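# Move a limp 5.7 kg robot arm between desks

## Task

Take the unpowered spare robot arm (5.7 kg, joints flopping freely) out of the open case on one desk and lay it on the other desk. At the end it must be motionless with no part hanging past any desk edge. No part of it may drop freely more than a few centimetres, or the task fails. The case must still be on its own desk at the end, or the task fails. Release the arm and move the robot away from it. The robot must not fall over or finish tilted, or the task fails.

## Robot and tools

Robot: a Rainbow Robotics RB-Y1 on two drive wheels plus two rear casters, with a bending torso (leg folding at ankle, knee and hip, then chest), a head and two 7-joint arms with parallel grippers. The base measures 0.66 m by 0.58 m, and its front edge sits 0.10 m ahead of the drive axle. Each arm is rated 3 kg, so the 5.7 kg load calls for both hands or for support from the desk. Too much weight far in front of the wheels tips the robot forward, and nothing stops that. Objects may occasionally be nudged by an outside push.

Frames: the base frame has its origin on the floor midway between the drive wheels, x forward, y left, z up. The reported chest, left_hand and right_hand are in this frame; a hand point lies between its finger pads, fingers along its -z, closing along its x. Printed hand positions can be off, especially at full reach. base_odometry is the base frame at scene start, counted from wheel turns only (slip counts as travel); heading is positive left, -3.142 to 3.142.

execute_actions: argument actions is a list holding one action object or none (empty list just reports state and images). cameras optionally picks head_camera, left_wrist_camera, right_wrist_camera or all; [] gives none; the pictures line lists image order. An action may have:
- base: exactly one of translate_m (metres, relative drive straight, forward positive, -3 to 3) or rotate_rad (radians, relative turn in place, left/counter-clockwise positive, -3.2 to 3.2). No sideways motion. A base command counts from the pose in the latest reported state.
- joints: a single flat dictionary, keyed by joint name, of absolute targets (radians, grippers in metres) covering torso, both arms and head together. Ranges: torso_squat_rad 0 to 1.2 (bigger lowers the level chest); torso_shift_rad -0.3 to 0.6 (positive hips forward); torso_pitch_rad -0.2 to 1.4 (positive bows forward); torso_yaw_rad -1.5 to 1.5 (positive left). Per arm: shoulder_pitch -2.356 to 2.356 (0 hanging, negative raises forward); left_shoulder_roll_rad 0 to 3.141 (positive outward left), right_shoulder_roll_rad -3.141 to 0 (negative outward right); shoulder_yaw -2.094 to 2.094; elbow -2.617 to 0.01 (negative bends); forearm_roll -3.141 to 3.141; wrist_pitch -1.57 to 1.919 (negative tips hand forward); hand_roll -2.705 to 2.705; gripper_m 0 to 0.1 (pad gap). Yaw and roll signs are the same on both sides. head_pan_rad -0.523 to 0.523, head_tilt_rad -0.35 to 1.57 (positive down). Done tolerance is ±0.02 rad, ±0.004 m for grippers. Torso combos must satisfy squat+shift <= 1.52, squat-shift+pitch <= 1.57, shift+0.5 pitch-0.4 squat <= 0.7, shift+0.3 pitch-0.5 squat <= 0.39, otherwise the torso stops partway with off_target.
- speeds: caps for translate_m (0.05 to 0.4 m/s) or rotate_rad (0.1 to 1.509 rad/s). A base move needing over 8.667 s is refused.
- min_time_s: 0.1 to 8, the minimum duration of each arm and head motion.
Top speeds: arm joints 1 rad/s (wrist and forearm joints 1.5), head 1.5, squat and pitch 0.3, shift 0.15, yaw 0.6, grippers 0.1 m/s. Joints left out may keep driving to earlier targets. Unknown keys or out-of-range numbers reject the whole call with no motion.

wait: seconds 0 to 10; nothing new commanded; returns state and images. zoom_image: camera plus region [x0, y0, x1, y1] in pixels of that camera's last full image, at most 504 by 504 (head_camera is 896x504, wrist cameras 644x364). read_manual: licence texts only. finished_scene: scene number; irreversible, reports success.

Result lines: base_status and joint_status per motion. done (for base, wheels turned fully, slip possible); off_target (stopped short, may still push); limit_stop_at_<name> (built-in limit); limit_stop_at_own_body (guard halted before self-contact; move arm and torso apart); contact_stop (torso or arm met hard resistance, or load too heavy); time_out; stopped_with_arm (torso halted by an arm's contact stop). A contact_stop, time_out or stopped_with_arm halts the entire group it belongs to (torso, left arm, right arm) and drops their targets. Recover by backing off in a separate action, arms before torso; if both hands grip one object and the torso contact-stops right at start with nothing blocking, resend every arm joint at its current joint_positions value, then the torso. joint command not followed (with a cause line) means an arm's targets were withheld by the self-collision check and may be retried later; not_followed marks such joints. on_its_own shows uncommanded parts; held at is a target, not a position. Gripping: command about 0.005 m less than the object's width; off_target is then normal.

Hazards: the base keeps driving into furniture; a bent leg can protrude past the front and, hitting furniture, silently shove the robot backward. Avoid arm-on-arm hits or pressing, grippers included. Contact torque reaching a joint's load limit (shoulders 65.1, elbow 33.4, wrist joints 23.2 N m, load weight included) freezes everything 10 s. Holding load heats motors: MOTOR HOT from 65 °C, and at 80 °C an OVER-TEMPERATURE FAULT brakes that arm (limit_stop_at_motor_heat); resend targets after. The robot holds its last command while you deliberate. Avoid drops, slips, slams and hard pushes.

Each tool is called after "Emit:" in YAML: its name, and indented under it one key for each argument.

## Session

Emit:
execute_actions:
  actions: []
  cameras: ["head_camera"]

Scene clock: 0.00 s.
base_odometry: x=+0.000 y=+0.000 heading=+0.000 (m, m, rad; odometry frame)
base_status: not commanded
joint_positions: torso_squat_rad=+0.350 torso_shift_rad=+0.000 torso_pitch_rad=+0.000 torso_yaw_rad=+0.000 left_shoulder_pitch_rad=+0.026 left_shoulder_roll_rad=-0.004 left_shoulder_yaw_rad=+0.051 left_elbow_rad=-0.266 left_forearm_roll_rad=-0.022 left_wrist_pitch_rad=+0.001 left_hand_roll_rad=+0.054 left_gripper_m=+0.100 right_shoulder_pitch_rad=+0.013 right_shoulder_roll_rad=-0.045 right_shoulder_yaw_rad=+0.018 right_elbow_rad=-0.266 right_forearm_roll_rad=+0.018 right_wrist_pitch_rad=+0.007 right_hand_roll_rad=-0.013 right_gripper_m=+0.100 head_pan_rad=+0.000 head_tilt_rad=+0.401
joint_status: not commanded
chest: x=-0.2278 y=+0.0001 z=+1.2475 quat_wxyz=(+1.000, +0.000, +0.000, +0.000) (m; base frame)
left_hand: x=-0.1177 y=+0.2251 z=+0.5709 quat_wxyz=(+0.992, +0.001, -0.120, +0.045) (m; base frame)
right_hand: x=-0.1099 y=-0.2520 z=+0.5726 quat_wxyz=(+0.992, -0.022, -0.123, +0.012) (m; base frame)
pictures: head_camera
camera_calibration (this result's frames):
head_camera: T_world_to_cam=[[-0.0453294, -0.998589, -0.0276595, 0.0317792], [-0.364959, 0.0423281, -0.930061, 1.32736], [0.929919, -0.0320644, -0.366363, 0.6623], [0, 0, 0, 1]] pos_world=[-0.130012, -0.00321411, 1.47805]
Images, in order (width x height): head_camera 896x504.

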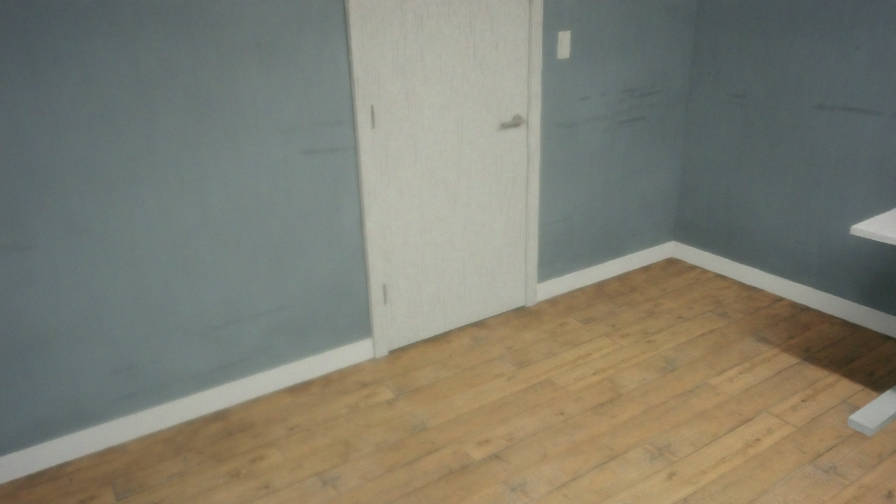

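Emit:
execute_actions:
  actions:
    - {"base":{"rotate_rad":-0.9},"joints":{"torso_squat_rad":0,"head_tilt_rad":0.5}}
  cameras: ["head_camera"]

Scene clock: 6.17 s.
base_odometry: x=+0.000 y=+0.000 heading=-0.899 (m, m, rad; odometry frame)
base_status: done
joint_positions: torso_squat_rad=+0.000 torso_shift_rad=+0.000 torso_pitch_rad=+0.000 torso_yaw_rad=+0.000 left_shoulder_pitch_rad=+0.026 left_shoulder_roll_rad=-0.004 left_shoulder_yaw_rad=+0.051 left_elbow_rad=-0.266 left_forearm_roll_rad=-0.022 left_wrist_pitch_rad=+0.001 left_hand_roll_rad=+0.054 left_gripper_m=+0.100 right_shoulder_pitch_rad=+0.013 right_shoulder_roll_rad=-0.045 right_shoulder_yaw_rad=+0.018 right_elbow_rad=-0.266 right_forearm_roll_rad=+0.018 right_wrist_pitch_rad=+0.007 right_hand_roll_rad=-0.013 right_gripper_m=+0.100 head_pan_rad=+0.000 head_tilt_rad=+0.500
joint_status: all done
chest: x=-0.2278 y=+0.0002 z=+1.2899 quat_wxyz=(+1.000, +0.000, +0.000, +0.000) (m; base frame)
left_hand: x=-0.1177 y=+0.2251 z=+0.6134 quat_wxyz=(+0.992, +0.001, -0.120, +0.045) (m; base frame)
right_hand: x=-0.1099 y=-0.2520 z=+0.6151 quat_wxyz=(+0.992, -0.022, -0.123, +0.012) (m; base frame)
pictures: head_camera
camera_calibration (this result's frames):
head_camera: T_world_to_cam=[[-0.0478389, -0.998591, -0.0229791, 0.0255066], [-0.455619, 0.0422883, -0.88917, 1.28725], [0.888889, -0.0320672, -0.457, 0.804455], [0, 0, 0, 1]] pos_world=[-0.127356, -0.00316824, 1.5128]
Images, in order (width x height): head_camera 896x504.

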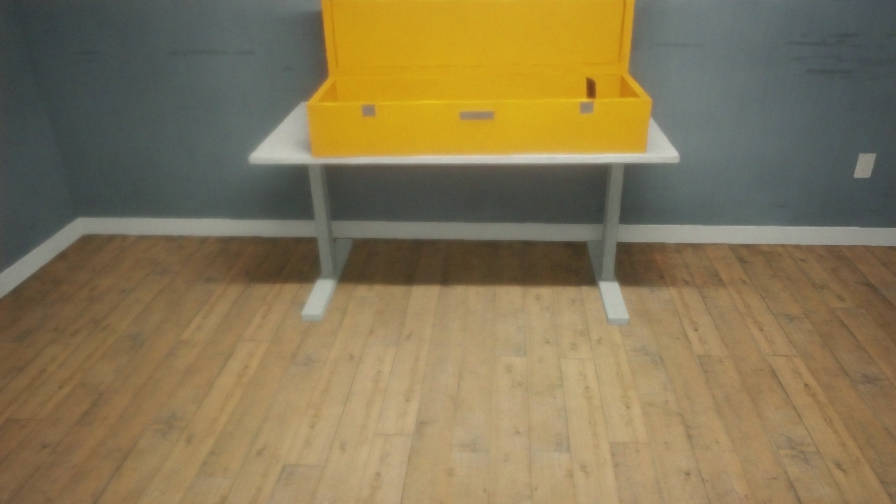

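Emit:
execute_actions:
  actions:
    - {"base":{"rotate_rad":-0.09},"joints":{"right_shoulder_pitch_rad":-1.41,"right_shoulder_roll_rad":-0.29,"right_shoulder_yaw_rad":-0.344,"right_elbow_rad":-0.17,"right_forearm_roll_rad":0,"right_wrist_pitch_rad":1.6,"right_hand_roll_rad":0,"left_shoulder_pitch_rad":-1.455,"left_shoulder_roll_rad":0.15,"left_shoulder_yaw_rad":0.344,"left_elbow_rad":-0.17,"left_forearm_roll_rad":0,"left_wrist_pitch_rad":1.57,"left_hand_roll_rad":0.15,"head_tilt_rad":0.95},"min_time_s":1.8}
  cameras: []

Emit:
execute_actions:
  actions:
    - {"base":{"translate_m":1.88}}

Scene clock: 18.97 s.
base_odometry: x=+0.000 y=+0.000 heading=-0.989 (m, m, rad; odometry frame)
base_status: done
joint_positions: torso_squat_rad=+0.000 torso_shift_rad=+0.000 torso_pitch_rad=+0.000 torso_yaw_rad=+0.000 left_shoulder_pitch_rad=-1.455 left_shoulder_roll_rad=+0.150 left_shoulder_yaw_rad=+0.344 left_elbow_rad=-0.170 left_forearm_roll_rad=+0.000 left_wrist_pitch_rad=+1.570 left_hand_roll_rad=+0.150 left_gripper_m=+0.100 right_shoulder_pitch_rad=-1.410 right_shoulder_roll_rad=-0.290 right_shoulder_yaw_rad=-0.344 right_elbow_rad=-0.170 right_forearm_roll_rad=+0.000 right_wrist_pitch_rad=+1.600 right_hand_roll_rad=+0.000 right_gripper_m=+0.100 head_pan_rad=+0.000 head_tilt_rad=+0.950
joint_status: all done
chest: x=-0.2279 y=+0.0001 z=+1.2899 quat_wxyz=(+1.000, +0.000, +0.000, +0.000) (m; base frame)
left_hand: x=+0.2978 y=+0.1368 z=+1.0899 quat_wxyz=(+1.000, -0.009, +0.003, +0.001) (m; base frame)
right_hand: x=+0.2984 y=-0.2196 z=+1.0919 quat_wxyz=(+1.000, +0.000, +0.015, +0.000) (m; base frame)
pictures: none
No camera images: the call's "cameras" was empty. Leave "cameras" out to get every camera's image.

Scene clock: 25.07 s.
base_odometry: x=+1.033 y=-1.571 heading=-0.989 (m, m, rad; odometry frame)
base_status: done
joint_positions: torso_squat_rad=+0.000 torso_shift_rad=+0.000 torso_pitch_rad=+0.000 torso_yaw_rad=+0.000 left_shoulder_pitch_rad=-1.455 left_shoulder_roll_rad=+0.150 left_shoulder_yaw_rad=+0.344 left_elbow_rad=-0.170 left_forearm_roll_rad=+0.000 left_wrist_pitch_rad=+1.570 left_hand_roll_rad=+0.150 left_gripper_m=+0.100 right_shoulder_pitch_rad=-1.410 right_shoulder_roll_rad=-0.290 right_shoulder_yaw_rad=-0.344 right_elbow_rad=-0.170 right_forearm_roll_rad=+0.000 right_wrist_pitch_rad=+1.600 right_hand_roll_rad=+0.000 right_gripper_m=+0.100 head_pan_rad=+0.000 head_tilt_rad=+0.950
joint_status: not commanded
chest: x=-0.2278 y=+0.0001 z=+1.2899 quat_wxyz=(+1.000, +0.000, +0.000, +0.000) (m; base frame)
left_hand: x=+0.2978 y=+0.1368 z=+1.0898 quat_wxyz=(+1.000, -0.009, +0.003, +0.001) (m; base frame)
right_hand: x=+0.2984 y=-0.2196 z=+1.0918 quat_wxyz=(+1.000, +0.000, +0.015, +0.000) (m; base frame)
pictures: head_camera, left_wrist_camera, right_wrist_camera
camera_calibration (this result's frames):
head_camera: T_world_to_cam=[[-0.0530158, -0.998594, 0.000115417, -0.00998355], [-0.79698, 0.0422424, -0.602527, 0.789881], [0.601675, -0.0320355, -0.798099, 1.25361], [0, 0, 0, 1]] pos_world=[-0.125274, -0.00317609, 1.47643]
left_wrist_camera: T_world_to_cam=[[0.998322, -0.0568066, -0.0111963, -0.272563], [-0.0378845, -0.787123, 0.615631, -0.520345], [-0.0437848, -0.614174, -0.787955, 1.03892], [0, 0, 0, 1]] pos_world=[0.297882, 0.213017, 1.13591]
right_wrist_camera: T_world_to_cam=[[-0.999282, -0.0339465, 0.0168027, 0.267483], [-0.0157803, 0.776388, 0.630058, -0.479191], [-0.0344337, 0.629341, -0.776366, 1.08154], [0, 0, 0, 1]] pos_world=[0.29697, -0.299538, 1.13709]
Images, in order (width x height): head_camera 896x504, left_wrist_camera 644x364, right_wrist_camera 644x364.

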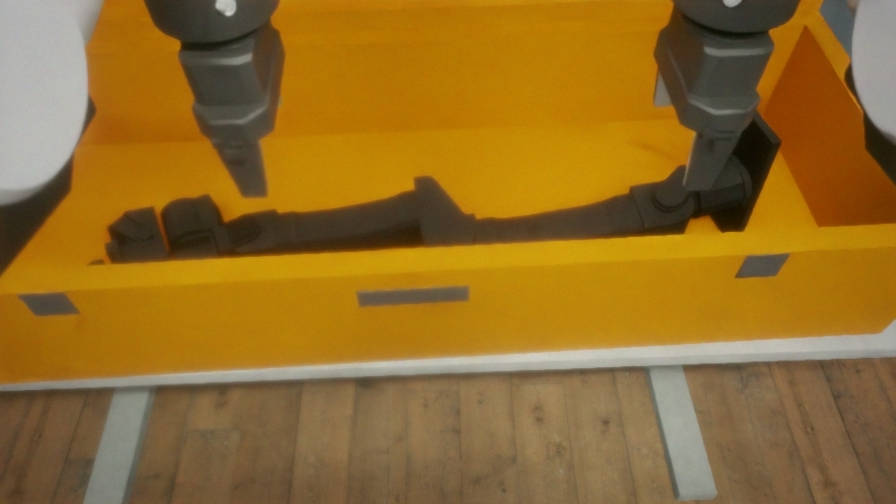

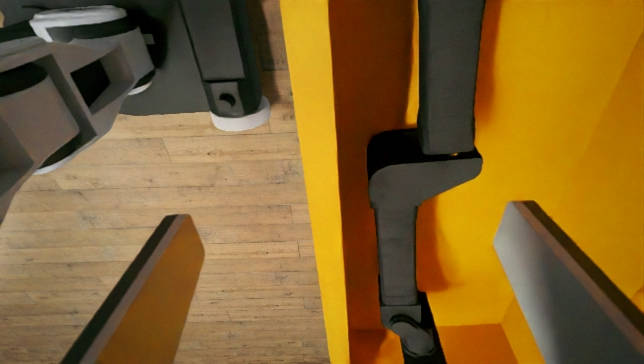

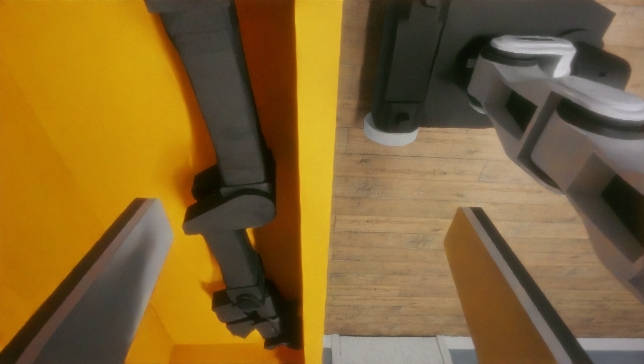

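Emit:
execute_actions:
  actions:
    - {"base":{"translate_m":0.105},"joints":{"torso_squat_rad":0.7,"head_tilt_rad":0.8,"left_hand_roll_rad":0.28}}

Scene clock: 31.00 s.
base_odometry: x=+1.090 y=-1.658 heading=-0.990 (m, m, rad; odometry frame)
base_status: done
joint_positions: torso_squat_rad=+0.700 torso_shift_rad=+0.000 torso_pitch_rad=+0.000 torso_yaw_rad=+0.000 left_shoulder_pitch_rad=-1.455 left_shoulder_roll_rad=+0.150 left_shoulder_yaw_rad=+0.344 left_elbow_rad=-0.170 left_forearm_roll_rad=+0.000 left_wrist_pitch_rad=+1.570 left_hand_roll_rad=+0.280 left_gripper_m=+0.100 right_shoulder_pitch_rad=-1.410 right_shoulder_roll_rad=-0.290 right_shoulder_yaw_rad=-0.344 right_elbow_rad=-0.170 right_forearm_roll_rad=+0.000 right_wrist_pitch_rad=+1.600 right_hand_roll_rad=+0.000 right_gripper_m=+0.100 head_pan_rad=+0.000 head_tilt_rad=+0.800
joint_status: all done
chest: x=-0.2279 y=+0.0001 z=+1.1253 quat_wxyz=(+1.000, +0.000, +0.000, +0.000) (m; base frame)
left_hand: x=+0.2978 y=+0.1368 z=+0.9252 quat_wxyz=(+0.998, -0.009, +0.004, +0.066) (m; base frame)
right_hand: x=+0.2983 y=-0.2197 z=+0.9272 quat_wxyz=(+1.000, +0.000, +0.015, +0.000) (m; base frame)
pictures: head_camera, left_wrist_camera, right_wrist_camera
camera_calibration (this result's frames):
head_camera: T_world_to_cam=[[-0.0524561, -0.998593, -0.00782243, 0.000621296], [-0.697932, 0.0422626, -0.714916, 0.859967], [0.71424, -0.0320422, -0.699167, 1.01437], [0, 0, 0, 1]] pos_world=[-0.124272, -0.00322147, 1.32402]
left_wrist_camera: T_world_to_cam=[[0.997234, 0.0730936, -0.0134517, -0.289692], [0.0658933, -0.785833, 0.614918, -0.449487], [0.0343758, -0.614104, -0.788476, 0.886434], [0, 0, 0, 1]] pos_world=[0.288037, 0.212315, 0.971434]
right_wrist_camera: T_world_to_cam=[[-0.999285, -0.0339322, 0.0167043, 0.270265], [-0.0158312, 0.776387, 0.630057, -0.375462], [-0.0343483, 0.629342, -0.776369, 0.953797], [0, 0, 0, 1]] pos_world=[0.296889, -0.29959, 0.972546]
Images, in order (width x height): head_camera 896x504, left_wrist_camera 644x364, right_wrist_camera 644x364.

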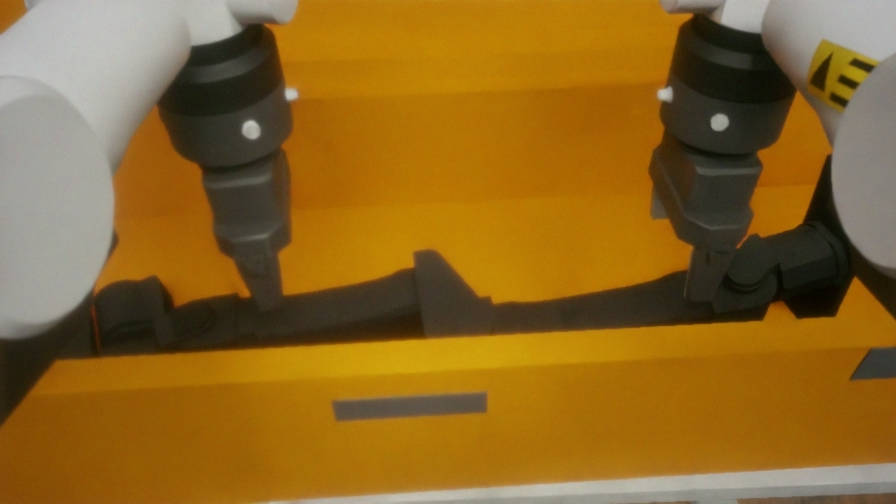

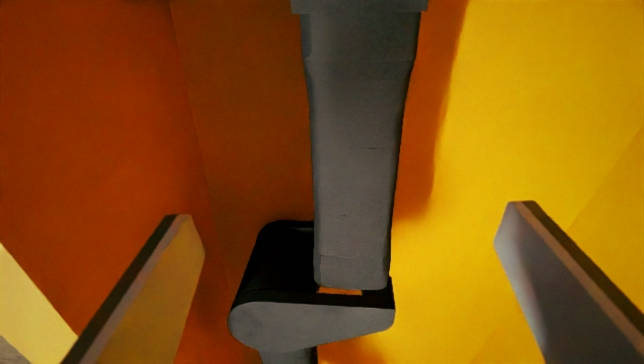

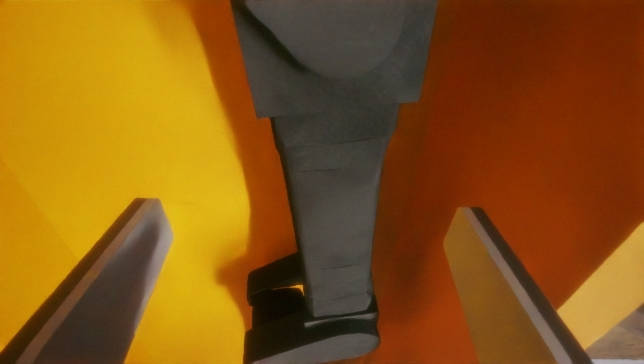

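Emit:
execute_actions:
  actions:
    - {"joints":{"right_shoulder_roll_rad":-0.225,"right_wrist_pitch_rad":1.63,"right_hand_roll_rad":0.04,"left_shoulder_pitch_rad":-1.375,"left_wrist_pitch_rad":1.45,"left_hand_roll_rad":0.26,"torso_squat_rad":0.85}}

Scene clock: 40.73 s.
base_odometry: x=+1.090 y=-1.658 heading=-0.990 (m, m, rad; odometry frame)
base_status: not commanded
joint_positions: torso_squat_rad=+0.850 torso_shift_rad=+0.000 torso_pitch_rad=+0.000 torso_yaw_rad=+0.000 left_shoulder_pitch_rad=-1.375 left_shoulder_roll_rad=+0.150 left_shoulder_yaw_rad=+0.344 left_elbow_rad=-0.170 left_forearm_roll_rad=+0.000 left_wrist_pitch_rad=+1.450 left_hand_roll_rad=+0.260 left_gripper_m=+0.100 right_shoulder_pitch_rad=-1.410 right_shoulder_roll_rad=-0.225 right_shoulder_yaw_rad=-0.344 right_elbow_rad=-0.170 right_forearm_roll_rad=+0.000 right_wrist_pitch_rad=+1.630 right_hand_roll_rad=+0.040 right_gripper_m=+0.100 head_pan_rad=+0.000 head_tilt_rad=+0.800
joint_status: all done
chest: x=-0.2279 y=+0.0001 z=+1.0519 quat_wxyz=(+1.000, +0.000, +0.000, +0.000) (m; base frame)
left_hand: x=+0.3048 y=+0.1478 z=+0.8125 quat_wxyz=(+0.997, -0.018, -0.018, +0.071) (m; base frame)
right_hand: x=+0.2841 y=-0.1857 z=+0.8430 quat_wxyz=(+0.998, +0.005, +0.041, +0.051) (m; base frame)
pictures: head_camera, left_wrist_camera, right_wrist_camera
camera_calibration (this result's frames):
head_camera: T_world_to_cam=[[-0.0524204, -0.998594, -0.00783987, 0.0000440605], [-0.697925, 0.0422498, -0.714924, 0.807497], [0.71425, -0.032005, -0.699159, 0.963045], [0, 0, 0, 1]] pos_world=[-0.12428, -0.00325039, 1.25062]
left_wrist_camera: T_world_to_cam=[[0.996044, 0.083845, 0.0294267, -0.335071], [0.0466915, -0.775605, 0.629489, -0.379523], [0.075603, -0.625625, -0.776452, 0.783485], [0, 0, 0, 1]] pos_world=[0.292232, 0.223902, 0.857104]
right_wrist_camera: T_world_to_cam=[[-0.988664, -0.134234, 0.067271, 0.194394], [-0.0602537, 0.765074, 0.641117, -0.347809], [-0.137527, 0.629796, -0.764489, 0.885894], [0, 0, 0, 1]] pos_world=[0.293068, -0.265739, 0.887166]
Images, in order (width x height): head_camera 896x504, left_wrist_camera 644x364, right_wrist_camera 644x364.

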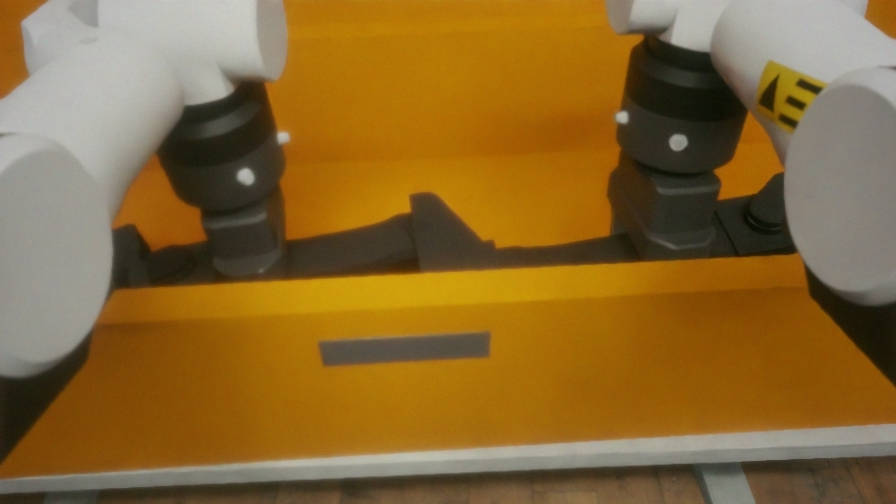

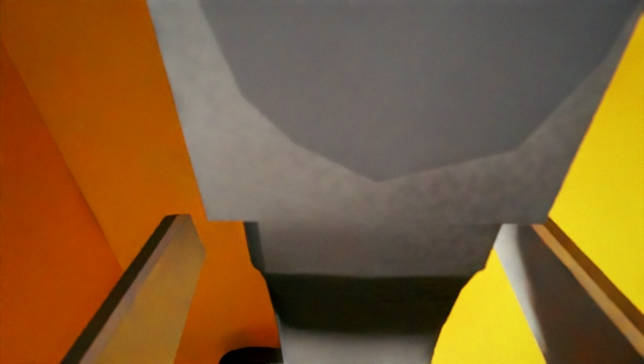

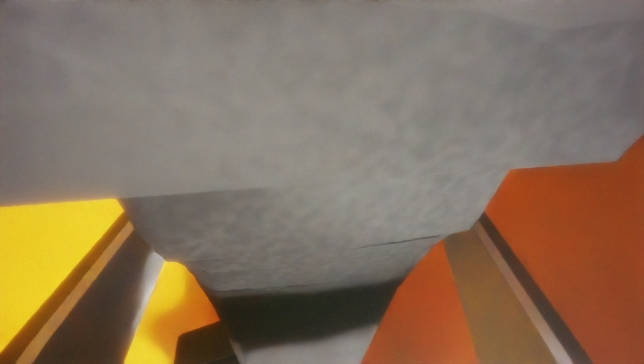

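Emit:
execute_actions:
  actions:
    - {"joints":{"left_shoulder_pitch_rad":-1.36,"left_shoulder_roll_rad":0.14,"left_wrist_pitch_rad":1.40,"torso_squat_rad":0.865}}
  cameras: []

Emit:
execute_actions:
  actions:
    - {"joints":{"left_gripper_m":0.02,"right_gripper_m":0.02}}
  cameras: []

Emit:
execute_actions:
  actions:
    - {"joints":{"torso_squat_rad":0.0,"head_pan_rad":0.4,"head_tilt_rad":0.9}}
  cameras: ["head_camera"]

Scene clock: 48.70 s.
base_odometry: x=+1.090 y=-1.658 heading=-0.990 (m, m, rad; odometry frame)
base_status: not commanded
joint_positions: torso_squat_rad=+0.865 torso_shift_rad=+0.000 torso_pitch_rad=+0.000 torso_yaw_rad=+0.000 left_shoulder_pitch_rad=-1.360 left_shoulder_roll_rad=+0.140 left_shoulder_yaw_rad=+0.344 left_elbow_rad=-0.170 left_forearm_roll_rad=+0.000 left_wrist_pitch_rad=+1.400 left_hand_roll_rad=+0.260 left_gripper_m=+0.100 right_shoulder_pitch_rad=-1.410 right_shoulder_roll_rad=-0.225 right_shoulder_yaw_rad=-0.344 right_elbow_rad=-0.170 right_forearm_roll_rad=+0.000 right_wrist_pitch_rad=+1.630 right_hand_roll_rad=+0.040 right_gripper_m=+0.100 head_pan_rad=+0.000 head_tilt_rad=+0.800
joint_status: all done
chest: x=-0.2279 y=+0.0001 z=+1.0440 quat_wxyz=(+1.000, +0.000, +0.000, +0.000) (m; base frame)
left_hand: x=+0.3103 y=+0.1437 z=+0.7961 quat_wxyz=(+0.997, -0.023, -0.033, +0.070) (m; base frame)
right_hand: x=+0.2841 y=-0.1857 z=+0.8350 quat_wxyz=(+0.998, +0.005, +0.041, +0.051) (m; base frame)
pictures: none
No camera images: the call's "cameras" was empty. Leave "cameras" out to get every camera's image.

Scene clock: 50.00 s.
base_odometry: x=+1.090 y=-1.658 heading=-0.990 (m, m, rad; odometry frame)
base_status: not commanded
joint_positions: torso_squat_rad=+0.865 torso_shift_rad=+0.000 torso_pitch_rad=+0.000 torso_yaw_rad=+0.000 left_shoulder_pitch_rad=-1.360 left_shoulder_roll_rad=+0.140 left_shoulder_yaw_rad=+0.344 left_elbow_rad=-0.170 left_forearm_roll_rad=+0.000 left_wrist_pitch_rad=+1.400 left_hand_roll_rad=+0.260 left_gripper_m=+0.055 right_shoulder_pitch_rad=-1.410 right_shoulder_roll_rad=-0.225 right_shoulder_yaw_rad=-0.344 right_elbow_rad=-0.170 right_forearm_roll_rad=+0.000 right_wrist_pitch_rad=+1.630 right_hand_roll_rad=+0.040 right_gripper_m=+0.056 head_pan_rad=+0.000 head_tilt_rad=+0.800
joint_status: left_gripper_m off_target (ended at +0.055, target +0.020); right_gripper_m off_target (ended at +0.056, target +0.020)
chest: x=-0.2279 y=+0.0001 z=+1.0440 quat_wxyz=(+1.000, +0.000, +0.000, +0.000) (m; base frame)
left_hand: x=+0.3101 y=+0.1437 z=+0.7960 quat_wxyz=(+0.997, -0.023, -0.033, +0.070) (m; base frame)
right_hand: x=+0.2842 y=-0.1856 z=+0.8350 quat_wxyz=(+0.998, +0.005, +0.041, +0.050) (m; base frame)
pictures: none
No camera images: the call's "cameras" was empty. Leave "cameras" out to get every camera's image.

Scene clock: 53.67 s.
base_odometry: x=+1.090 y=-1.658 heading=-0.990 (m, m, rad; odometry frame)
base_status: not commanded
joint_positions: torso_squat_rad=+0.000 torso_shift_rad=+0.001 torso_pitch_rad=+0.002 torso_yaw_rad=+0.000 left_shoulder_pitch_rad=-1.356 left_shoulder_roll_rad=+0.139 left_shoulder_yaw_rad=+0.344 left_elbow_rad=-0.168 left_forearm_roll_rad=+0.000 left_wrist_pitch_rad=+1.400 left_hand_roll_rad=+0.260 left_gripper_m=+0.055 right_shoulder_pitch_rad=-1.408 right_shoulder_roll_rad=-0.224 right_shoulder_yaw_rad=-0.344 right_elbow_rad=-0.169 right_forearm_roll_rad=+0.000 right_wrist_pitch_rad=+1.630 right_hand_roll_rad=+0.040 right_gripper_m=+0.056 head_pan_rad=+0.400 head_tilt_rad=+0.900
joint_status: all done
chest: x=-0.2267 y=+0.0001 z=+1.2899 quat_wxyz=(+1.000, +0.000, +0.001, +0.000) (m; base frame)
left_hand: x=+0.3088 y=+0.1437 z=+1.0380 quat_wxyz=(+0.997, -0.023, -0.029, +0.070) (m; base frame)
right_hand: x=+0.2838 y=-0.1856 z=+1.0782 quat_wxyz=(+0.998, +0.005, +0.044, +0.050) (m; base frame)
pictures: head_camera
camera_calibration (this result's frames):
head_camera: T_world_to_cam=[[0.33971, -0.940525, -0.00329019, 0.0753751], [-0.723249, -0.258992, -0.640183, 0.862278], [0.601256, 0.219856, -0.768216, 1.20801], [0, 0, 0, 1]] pos_world=[-0.128286, 0.0286271, 1.48028]
Images, in order (width x height): head_camera 896x504.

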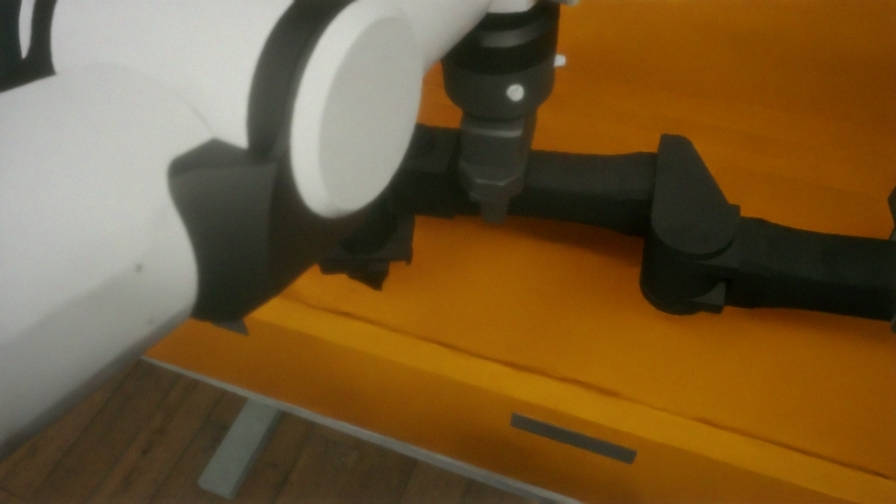

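Emit:
execute_actions:
  actions:
    - {"joints":{"left_shoulder_pitch_rad":-1.626,"left_shoulder_roll_rad":0.235,"left_shoulder_yaw_rad":0.385,"left_wrist_pitch_rad":1.68,"right_shoulder_pitch_rad":-1.674,"right_shoulder_roll_rad":-0.32,"right_shoulder_yaw_rad":-0.362,"right_wrist_pitch_rad":1.91},"min_time_s":2}
  cameras: []

Emit:
execute_actions:
  actions:
    - {"base":{"translate_m":-0.7},"speeds":{"translate_m":0.25}}
  cameras: ["head_camera"]

Emit:
execute_actions:
  actions:
    - {"base":{"rotate_rad":-2.2},"speeds":{"rotate_rad":0.7},"joints":{"head_pan_rad":0,"head_tilt_rad":0.3}}
  cameras: ["head_camera"]

Scene clock: 63.67 s.
base_odometry: x=+1.090 y=-1.658 heading=-0.990 (m, m, rad; odometry frame)
base_status: not commanded
joint_positions: torso_squat_rad=+0.000 torso_shift_rad=+0.001 torso_pitch_rad=+0.002 torso_yaw_rad=+0.000 left_shoulder_pitch_rad=-1.622 left_shoulder_roll_rad=+0.231 left_shoulder_yaw_rad=+0.385 left_elbow_rad=-0.167 left_forearm_roll_rad=+0.001 left_wrist_pitch_rad=+1.681 left_hand_roll_rad=+0.260 left_gripper_m=+0.055 right_shoulder_pitch_rad=-1.672 right_shoulder_roll_rad=-0.318 right_shoulder_yaw_rad=-0.362 right_elbow_rad=-0.169 right_forearm_roll_rad=+0.000 right_wrist_pitch_rad=+1.909 right_hand_roll_rad=+0.039 right_gripper_m=+0.057 head_pan_rad=+0.400 head_tilt_rad=+0.900
joint_status: all done
chest: x=-0.2267 y=+0.0001 z=+1.2899 quat_wxyz=(+1.000, +0.000, +0.001, +0.000) (m; base frame)
left_hand: x=+0.3160 y=+0.1437 z=+1.1860 quat_wxyz=(+0.997, -0.022, -0.028, +0.066) (m; base frame)
right_hand: x=+0.2804 y=-0.1861 z=+1.2274 quat_wxyz=(+0.998, +0.004, +0.044, +0.052) (m; base frame)
pictures: none
No camera images: the call's "cameras" was empty. Leave "cameras" out to get every camera's image.

Scene clock: 67.73 s.
base_odometry: x=+0.706 y=-1.073 heading=-0.991 (m, m, rad; odometry frame)
base_status: done
joint_positions: torso_squat_rad=+0.000 torso_shift_rad=+0.001 torso_pitch_rad=+0.002 torso_yaw_rad=+0.000 left_shoulder_pitch_rad=-1.622 left_shoulder_roll_rad=+0.231 left_shoulder_yaw_rad=+0.385 left_elbow_rad=-0.167 left_forearm_roll_rad=+0.001 left_wrist_pitch_rad=+1.681 left_hand_roll_rad=+0.260 left_gripper_m=+0.055 right_shoulder_pitch_rad=-1.672 right_shoulder_roll_rad=-0.318 right_shoulder_yaw_rad=-0.362 right_elbow_rad=-0.169 right_forearm_roll_rad=+0.000 right_wrist_pitch_rad=+1.909 right_hand_roll_rad=+0.039 right_gripper_m=+0.057 head_pan_rad=+0.400 head_tilt_rad=+0.900
joint_status: not commanded
chest: x=-0.2268 y=+0.0001 z=+1.2899 quat_wxyz=(+1.000, +0.000, +0.001, +0.000) (m; base frame)
left_hand: x=+0.3160 y=+0.1437 z=+1.1861 quat_wxyz=(+0.997, -0.022, -0.028, +0.066) (m; base frame)
right_hand: x=+0.2804 y=-0.1861 z=+1.2275 quat_wxyz=(+0.998, +0.004, +0.043, +0.052) (m; base frame)
pictures: head_camera
camera_calibration (this result's frames):
head_camera: T_world_to_cam=[[0.339711, -0.940524, -0.00323164, 0.075328], [-0.723138, -0.258993, -0.640308, 0.862404], [0.601388, 0.219857, -0.768111, 1.20796], [0, 0, 0, 1]] pos_world=[-0.128403, 0.0286269, 1.48029]
Images, in order (width x height): head_camera 896x504.

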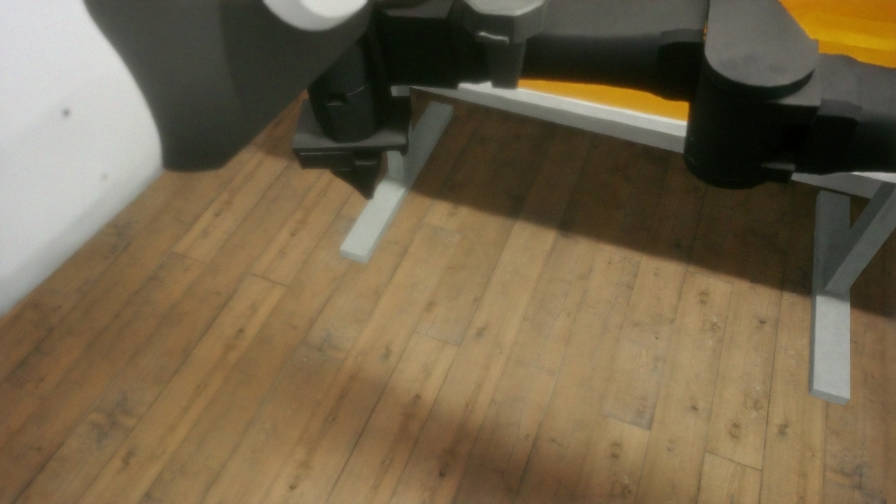

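Scene clock: 72.63 s.
base_odometry: x=+0.706 y=-1.073 heading=+3.093 (m, m, rad; odometry frame)
base_status: done
joint_positions: torso_squat_rad=+0.000 torso_shift_rad=+0.001 torso_pitch_rad=+0.002 torso_yaw_rad=+0.000 left_shoulder_pitch_rad=-1.622 left_shoulder_roll_rad=+0.231 left_shoulder_yaw_rad=+0.385 left_elbow_rad=-0.167 left_forearm_roll_rad=+0.001 left_wrist_pitch_rad=+1.681 left_hand_roll_rad=+0.259 left_gripper_m=+0.055 right_shoulder_pitch_rad=-1.672 right_shoulder_roll_rad=-0.318 right_shoulder_yaw_rad=-0.362 right_elbow_rad=-0.169 right_forearm_roll_rad=+0.000 right_wrist_pitch_rad=+1.909 right_hand_roll_rad=+0.039 right_gripper_m=+0.057 head_pan_rad=+0.000 head_tilt_rad=+0.300
joint_status: all done
chest: x=-0.2268 y=+0.0001 z=+1.2899 quat_wxyz=(+1.000, +0.000, +0.001, +0.000) (m; base frame)
left_hand: x=+0.3160 y=+0.1437 z=+1.1861 quat_wxyz=(+0.997, -0.022, -0.028, +0.066) (m; base frame)
right_hand: x=+0.2804 y=-0.1861 z=+1.2275 quat_wxyz=(+0.998, +0.004, +0.043, +0.052) (m; base frame)
pictures: head_camera
camera_calibration (this result's frames):
head_camera: T_world_to_cam=[[-0.0427475, -0.998574, -0.0319904, 0.0400047], [-0.271653, 0.0424305, -0.96146, 1.43316], [0.961445, -0.0324097, -0.273079, 0.543985], [0, 0, 0, 1]] pos_world=[-0.13198, -0.00323162, 1.52775]
Images, in order (width x height): head_camera 896x504.

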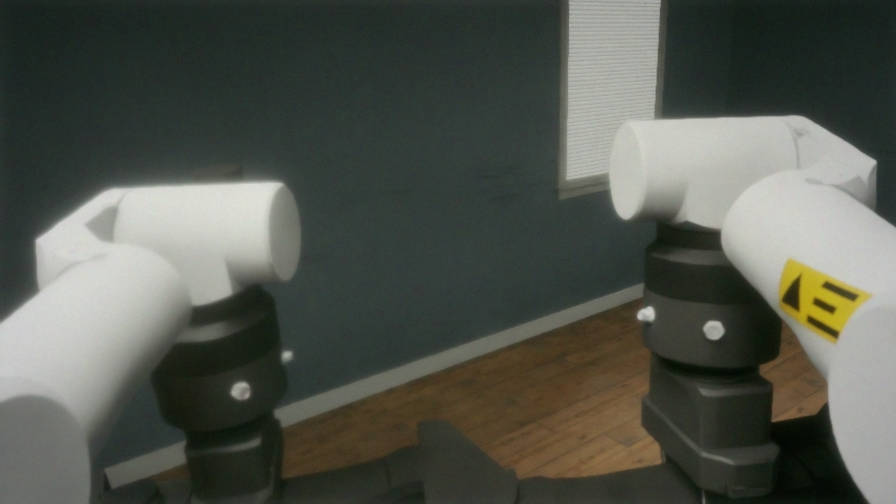

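Emit:
execute_actions:
  actions:
    - {"base":{"rotate_rad":-0.9},"speeds":{"rotate_rad":0.7}}
  cameras: ["head_camera"]

Scene clock: 79.13 s.
base_odometry: x=+0.706 y=-1.073 heading=+2.194 (m, m, rad; odometry frame)
base_status: done
joint_positions: torso_squat_rad=+0.000 torso_shift_rad=+0.001 torso_pitch_rad=+0.002 torso_yaw_rad=+0.000 left_shoulder_pitch_rad=-1.622 left_shoulder_roll_rad=+0.231 left_shoulder_yaw_rad=+0.385 left_elbow_rad=-0.167 left_forearm_roll_rad=+0.001 left_wrist_pitch_rad=+1.681 left_hand_roll_rad=+0.259 left_gripper_m=+0.055 right_shoulder_pitch_rad=-1.672 right_shoulder_roll_rad=-0.318 right_shoulder_yaw_rad=-0.362 right_elbow_rad=-0.169 right_forearm_roll_rad=+0.000 right_wrist_pitch_rad=+1.909 right_hand_roll_rad=+0.039 right_gripper_m=+0.057 head_pan_rad=+0.000 head_tilt_rad=+0.300
joint_status: not commanded
chest: x=-0.2268 y=+0.0001 z=+1.2899 quat_wxyz=(+1.000, +0.000, +0.001, +0.000) (m; base frame)
left_hand: x=+0.3160 y=+0.1437 z=+1.1861 quat_wxyz=(+0.997, -0.022, -0.028, +0.066) (m; base frame)
right_hand: x=+0.2804 y=-0.1861 z=+1.2276 quat_wxyz=(+0.998, +0.004, +0.043, +0.052) (m; base frame)
pictures: head_camera
camera_calibration (this result's frames):
head_camera: T_world_to_cam=[[-0.0427571, -0.998573, -0.0319813, 0.0399964], [-0.271652, 0.0424243, -0.96146, 1.43316], [0.961445, -0.0324215, -0.273078, 0.543984], [0, 0, 0, 1]] pos_world=[-0.13198, -0.00322464, 1.52775]
Images, in order (width x height): head_camera 896x504.

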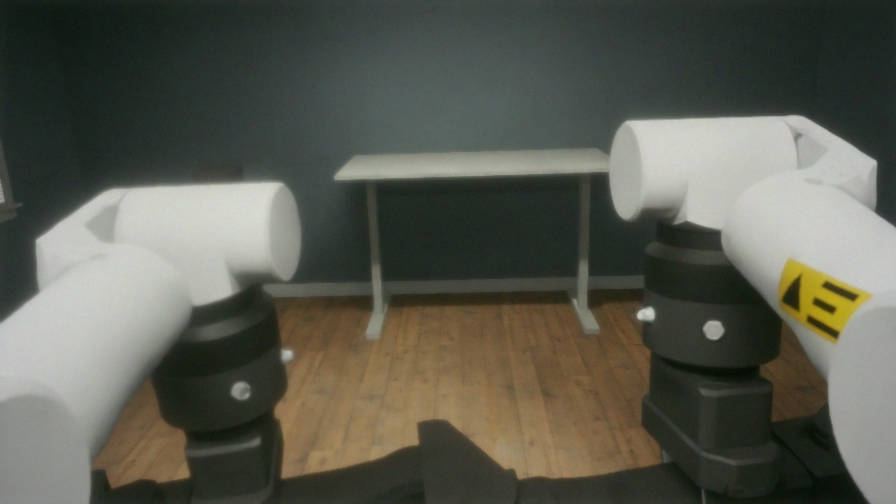

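Emit:
execute_actions:
  actions:
    - {"base":{"rotate_rad":-0.08}}
  cameras: []

Emit:
execute_actions:
  actions:
    - {"base":{"translate_m":2.75},"joints":{"head_tilt_rad":0.85}}
  cameras: ["head_camera"]

Scene clock: 87.43 s.
base_odometry: x=+0.706 y=-1.073 heading=+2.115 (m, m, rad; odometry frame)
base_status: done
joint_positions: torso_squat_rad=+0.000 torso_shift_rad=+0.001 torso_pitch_rad=+0.002 torso_yaw_rad=+0.000 left_shoulder_pitch_rad=-1.622 left_shoulder_roll_rad=+0.231 left_shoulder_yaw_rad=+0.385 left_elbow_rad=-0.167 left_forearm_roll_rad=+0.001 left_wrist_pitch_rad=+1.681 left_hand_roll_rad=+0.259 left_gripper_m=+0.055 right_shoulder_pitch_rad=-1.672 right_shoulder_roll_rad=-0.318 right_shoulder_yaw_rad=-0.362 right_elbow_rad=-0.169 right_forearm_roll_rad=+0.000 right_wrist_pitch_rad=+1.909 right_hand_roll_rad=+0.039 right_gripper_m=+0.057 head_pan_rad=+0.000 head_tilt_rad=+0.300
joint_status: not commanded
chest: x=-0.2268 y=+0.0001 z=+1.2899 quat_wxyz=(+1.000, +0.000, +0.001, +0.000) (m; base frame)
left_hand: x=+0.3160 y=+0.1437 z=+1.1861 quat_wxyz=(+0.997, -0.022, -0.028, +0.066) (m; base frame)
right_hand: x=+0.2804 y=-0.1861 z=+1.2276 quat_wxyz=(+0.998, +0.004, +0.043, +0.052) (m; base frame)
pictures: none
No camera images: the call's "cameras" was empty. Leave "cameras" out to get every camera's image.

Scene clock: 95.60 s.
base_odometry: x=-0.716 y=+1.280 heading=+2.114 (m, m, rad; odometry frame)
base_status: done
joint_positions: torso_squat_rad=+0.000 torso_shift_rad=+0.001 torso_pitch_rad=+0.002 torso_yaw_rad=+0.000 left_shoulder_pitch_rad=-1.622 left_shoulder_roll_rad=+0.231 left_shoulder_yaw_rad=+0.385 left_elbow_rad=-0.167 left_forearm_roll_rad=+0.001 left_wrist_pitch_rad=+1.681 left_hand_roll_rad=+0.259 left_gripper_m=+0.055 right_shoulder_pitch_rad=-1.672 right_shoulder_roll_rad=-0.318 right_shoulder_yaw_rad=-0.362 right_elbow_rad=-0.169 right_forearm_roll_rad=+0.000 right_wrist_pitch_rad=+1.909 right_hand_roll_rad=+0.039 right_gripper_m=+0.057 head_pan_rad=+0.000 head_tilt_rad=+0.850
joint_status: all done
chest: x=-0.2267 y=+0.0001 z=+1.2899 quat_wxyz=(+1.000, +0.000, +0.001, +0.000) (m; base frame)
left_hand: x=+0.3161 y=+0.1437 z=+1.1861 quat_wxyz=(+0.997, -0.022, -0.028, +0.066) (m; base frame)
right_hand: x=+0.2805 y=-0.1861 z=+1.2275 quat_wxyz=(+0.998, +0.004, +0.043, +0.052) (m; base frame)
pictures: head_camera
camera_calibration (this result's frames):
head_camera: T_world_to_cam=[[-0.0531498, -0.998574, -0.00507407, -0.00219819], [-0.734209, 0.0425218, -0.67759, 0.915766], [0.67684, -0.0322884, -0.735422, 1.17459], [0, 0, 0, 1]] pos_world=[-0.122764, -0.00320945, 1.48432]
Images, in order (width x height): head_camera 896x504.

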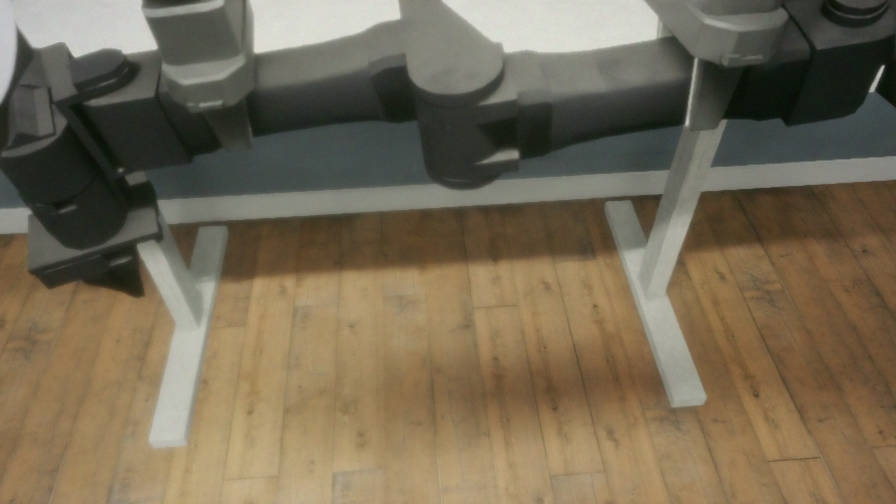

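Emit:
execute_actions:
  actions:
    - {"base":{"translate_m":0.64},"speeds":{"translate_m":0.2},"joints":{"torso_pitch_rad":-0.07,"head_pan_rad":0.3,"head_tilt_rad":0.8}}
  cameras: ["head_camera"]

Emit:
execute_actions:
  actions:
    - {"joints":{"torso_pitch_rad":0.02,"torso_yaw_rad":0.22,"head_tilt_rad":0.7}}
  cameras: ["head_camera"]

Scene clock: 110.33 s.
base_odometry: x=-1.047 y=+1.828 heading=+2.114 (m, m, rad; odometry frame)
base_status: done
joint_positions: torso_squat_rad=+0.000 torso_shift_rad=+0.001 torso_pitch_rad=-0.068 torso_yaw_rad=+0.000 left_shoulder_pitch_rad=-1.622 left_shoulder_roll_rad=+0.231 left_shoulder_yaw_rad=+0.385 left_elbow_rad=-0.167 left_forearm_roll_rad=+0.001 left_wrist_pitch_rad=+1.681 left_hand_roll_rad=+0.259 left_gripper_m=+0.055 right_shoulder_pitch_rad=-1.672 right_shoulder_roll_rad=-0.318 right_shoulder_yaw_rad=-0.362 right_elbow_rad=-0.169 right_forearm_roll_rad=+0.000 right_wrist_pitch_rad=+1.909 right_hand_roll_rad=+0.039 right_gripper_m=+0.057 head_pan_rad=+0.300 head_tilt_rad=+0.800
joint_status: all done
chest: x=-0.2484 y=+0.0001 z=+1.2892 quat_wxyz=(+0.999, +0.000, -0.034, +0.000) (m; base frame)
left_hand: x=+0.3003 y=+0.1437 z=+1.2237 quat_wxyz=(+0.996, -0.025, -0.063, +0.065) (m; base frame)
right_hand: x=+0.2619 y=-0.1861 z=+1.2626 quat_wxyz=(+0.999, +0.002, +0.008, +0.052) (m; base frame)
pictures: head_camera
camera_calibration (this result's frames):
head_camera: T_world_to_cam=[[0.24455, -0.969596, 0.00883553, 0.0466358], [-0.629098, -0.165591, -0.759483, 1.03701], [0.737855, 0.180173, -0.650467, 1.08713], [0, 0, 0, 1]] pos_world=[-0.161167, 0.0210661, 1.49432]
Images, in order (width x height): head_camera 896x504.

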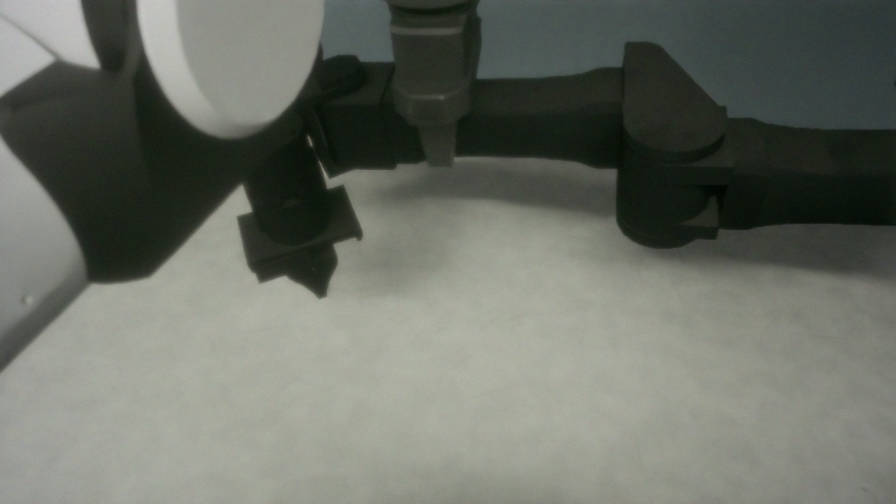

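Scene clock: 111.97 s.
base_odometry: x=-1.047 y=+1.828 heading=+2.114 (m, m, rad; odometry frame)
base_status: not commanded
joint_positions: torso_squat_rad=+0.000 torso_shift_rad=+0.001 torso_pitch_rad=+0.022 torso_yaw_rad=+0.220 left_shoulder_pitch_rad=-1.622 left_shoulder_roll_rad=+0.232 left_shoulder_yaw_rad=+0.385 left_elbow_rad=-0.167 left_forearm_roll_rad=+0.001 left_wrist_pitch_rad=+1.681 left_hand_roll_rad=+0.259 left_gripper_m=+0.055 right_shoulder_pitch_rad=-1.672 right_shoulder_roll_rad=-0.318 right_shoulder_yaw_rad=-0.362 right_elbow_rad=-0.169 right_forearm_roll_rad=+0.000 right_wrist_pitch_rad=+1.909 right_hand_roll_rad=+0.039 right_gripper_m=+0.057 head_pan_rad=+0.300 head_tilt_rad=+0.700
joint_status: all done
chest: x=-0.2206 y=+0.0003 z=+1.2899 quat_wxyz=(+0.994, +0.001, +0.011, +0.110) (m; base frame)
left_hand: x=+0.2755 y=+0.2592 z=+1.1763 quat_wxyz=(+0.984, -0.017, -0.020, +0.175) (m; base frame)
right_hand: x=+0.3136 y=-0.0705 z=+1.2169 quat_wxyz=(+0.985, +0.001, +0.053, +0.161) (m; base frame)
pictures: head_camera
camera_calibration (this result's frames):
head_camera: T_world_to_cam=[[0.451112, -0.892181, -0.0226167, 0.12713], [-0.578644, -0.273097, -0.768498, 1.08945], [0.679463, 0.359766, -0.639452, 1.02352], [0, 0, 0, 1]] pos_world=[-0.122388, 0.0427221, 1.4946]
Images, in order (width x height): head_camera 896x504.

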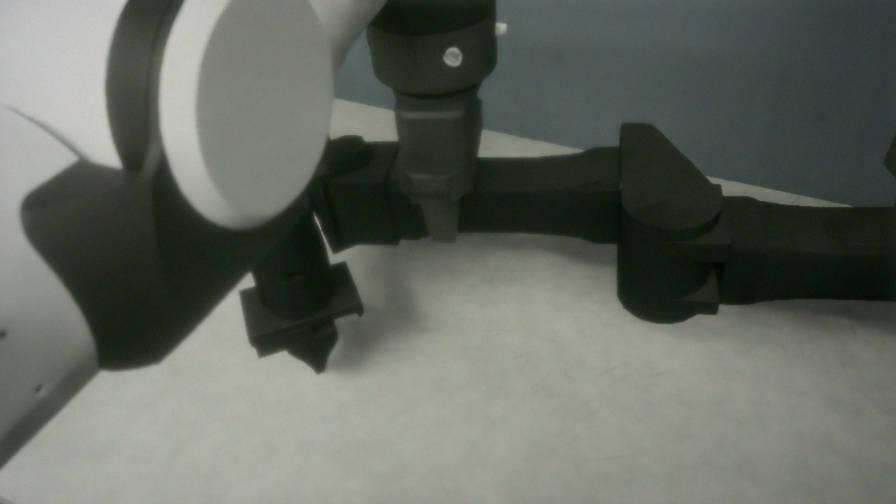

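Close to the surface; lower in small steps.

Emit:
execute_actions:
  actions:
    - {"joints":{"torso_pitch_rad":0.0,"torso_squat_rad":0.3}}
  cameras: ["head_camera"]

Scene clock: 116.73 s.
base_odometry: x=-1.047 y=+1.828 heading=+2.114 (m, m, rad; odometry frame)
base_status: not commanded
joint_positions: torso_squat_rad=+0.300 torso_shift_rad=+0.001 torso_pitch_rad=+0.002 torso_yaw_rad=+0.220 left_shoulder_pitch_rad=-1.622 left_shoulder_roll_rad=+0.232 left_shoulder_yaw_rad=+0.385 left_elbow_rad=-0.167 left_forearm_roll_rad=+0.001 left_wrist_pitch_rad=+1.681 left_hand_roll_rad=+0.259 left_gripper_m=+0.055 right_shoulder_pitch_rad=-1.672 right_shoulder_roll_rad=-0.318 right_shoulder_yaw_rad=-0.362 right_elbow_rad=-0.169 right_forearm_roll_rad=+0.000 right_wrist_pitch_rad=+1.909 right_hand_roll_rad=+0.039 right_gripper_m=+0.057 head_pan_rad=+0.300 head_tilt_rad=+0.700
joint_status: all done
chest: x=-0.2270 y=+0.0003 z=+1.2587 quat_wxyz=(+0.994, +0.000, +0.001, +0.110) (m; base frame)
left_hand: x=+0.2714 y=+0.2592 z=+1.1552 quat_wxyz=(+0.984, -0.019, -0.030, +0.175) (m; base frame)
right_hand: x=+0.3086 y=-0.0705 z=+1.1966 quat_wxyz=(+0.986, -0.001, +0.043, +0.161) (m; base frame)
pictures: head_camera
camera_calibration (this result's frames):
head_camera: T_world_to_cam=[[0.451484, -0.892178, -0.0134626, 0.117851], [-0.562933, -0.2731, -0.780079, 1.07997], [0.692292, 0.359772, -0.625536, 0.993324], [0, 0, 0, 1]] pos_world=[-0.13293, 0.0427123, 1.46541]
Images, in order (width x height): head_camera 896x504.

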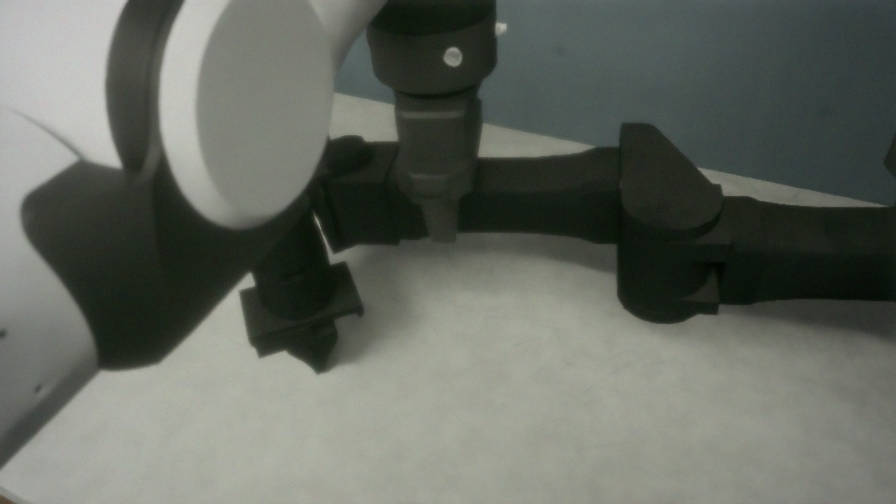

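Emit:
execute_actions:
  actions:
    - {"joints":{"torso_squat_rad":0.37}}
  cameras: ["head_camera"]

Scene clock: 121.23 s.
base_odometry: x=-1.047 y=+1.828 heading=+2.114 (m, m, rad; odometry frame)
base_status: not commanded
joint_positions: torso_squat_rad=+0.370 torso_shift_rad=+0.000 torso_pitch_rad=+0.000 torso_yaw_rad=+0.220 left_shoulder_pitch_rad=-1.631 left_shoulder_roll_rad=+0.234 left_shoulder_yaw_rad=+0.385 left_elbow_rad=-0.172 left_forearm_roll_rad=+0.001 left_wrist_pitch_rad=+1.681 left_hand_roll_rad=+0.259 left_gripper_m=+0.056 right_shoulder_pitch_rad=-1.670 right_shoulder_roll_rad=-0.318 right_shoulder_yaw_rad=-0.362 right_elbow_rad=-0.168 right_forearm_roll_rad=+0.000 right_wrist_pitch_rad=+1.909 right_hand_roll_rad=+0.040 right_gripper_m=+0.056 head_pan_rad=+0.300 head_tilt_rad=+0.700
joint_status: all done
chest: x=-0.2277 y=-0.0001 z=+1.2426 quat_wxyz=(+0.994, +0.000, +0.000, +0.110) (m; base frame)
left_hand: x=+0.2733 y=+0.2590 z=+1.1461 quat_wxyz=(+0.984, -0.019, -0.038, +0.175) (m; base frame)
right_hand: x=+0.3075 y=-0.0713 z=+1.1798 quat_wxyz=(+0.986, -0.001, +0.044, +0.161) (m; base frame)
pictures: head_camera
camera_calibration (this result's frames):
head_camera: T_world_to_cam=[[0.451486, -0.892174, -0.0136139, 0.117761], [-0.561886, -0.272425, -0.781069, 1.06832], [0.693141, 0.360291, -0.624297, 0.982551], [0, 0, 0, 1]] pos_world=[-0.133938, 0.0420959, 1.44944]
Images, in order (width x height): head_camera 896x504.

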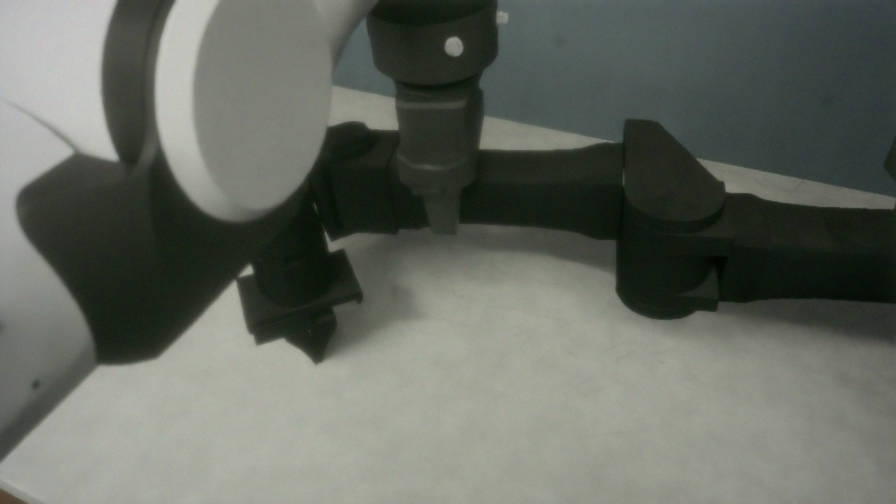

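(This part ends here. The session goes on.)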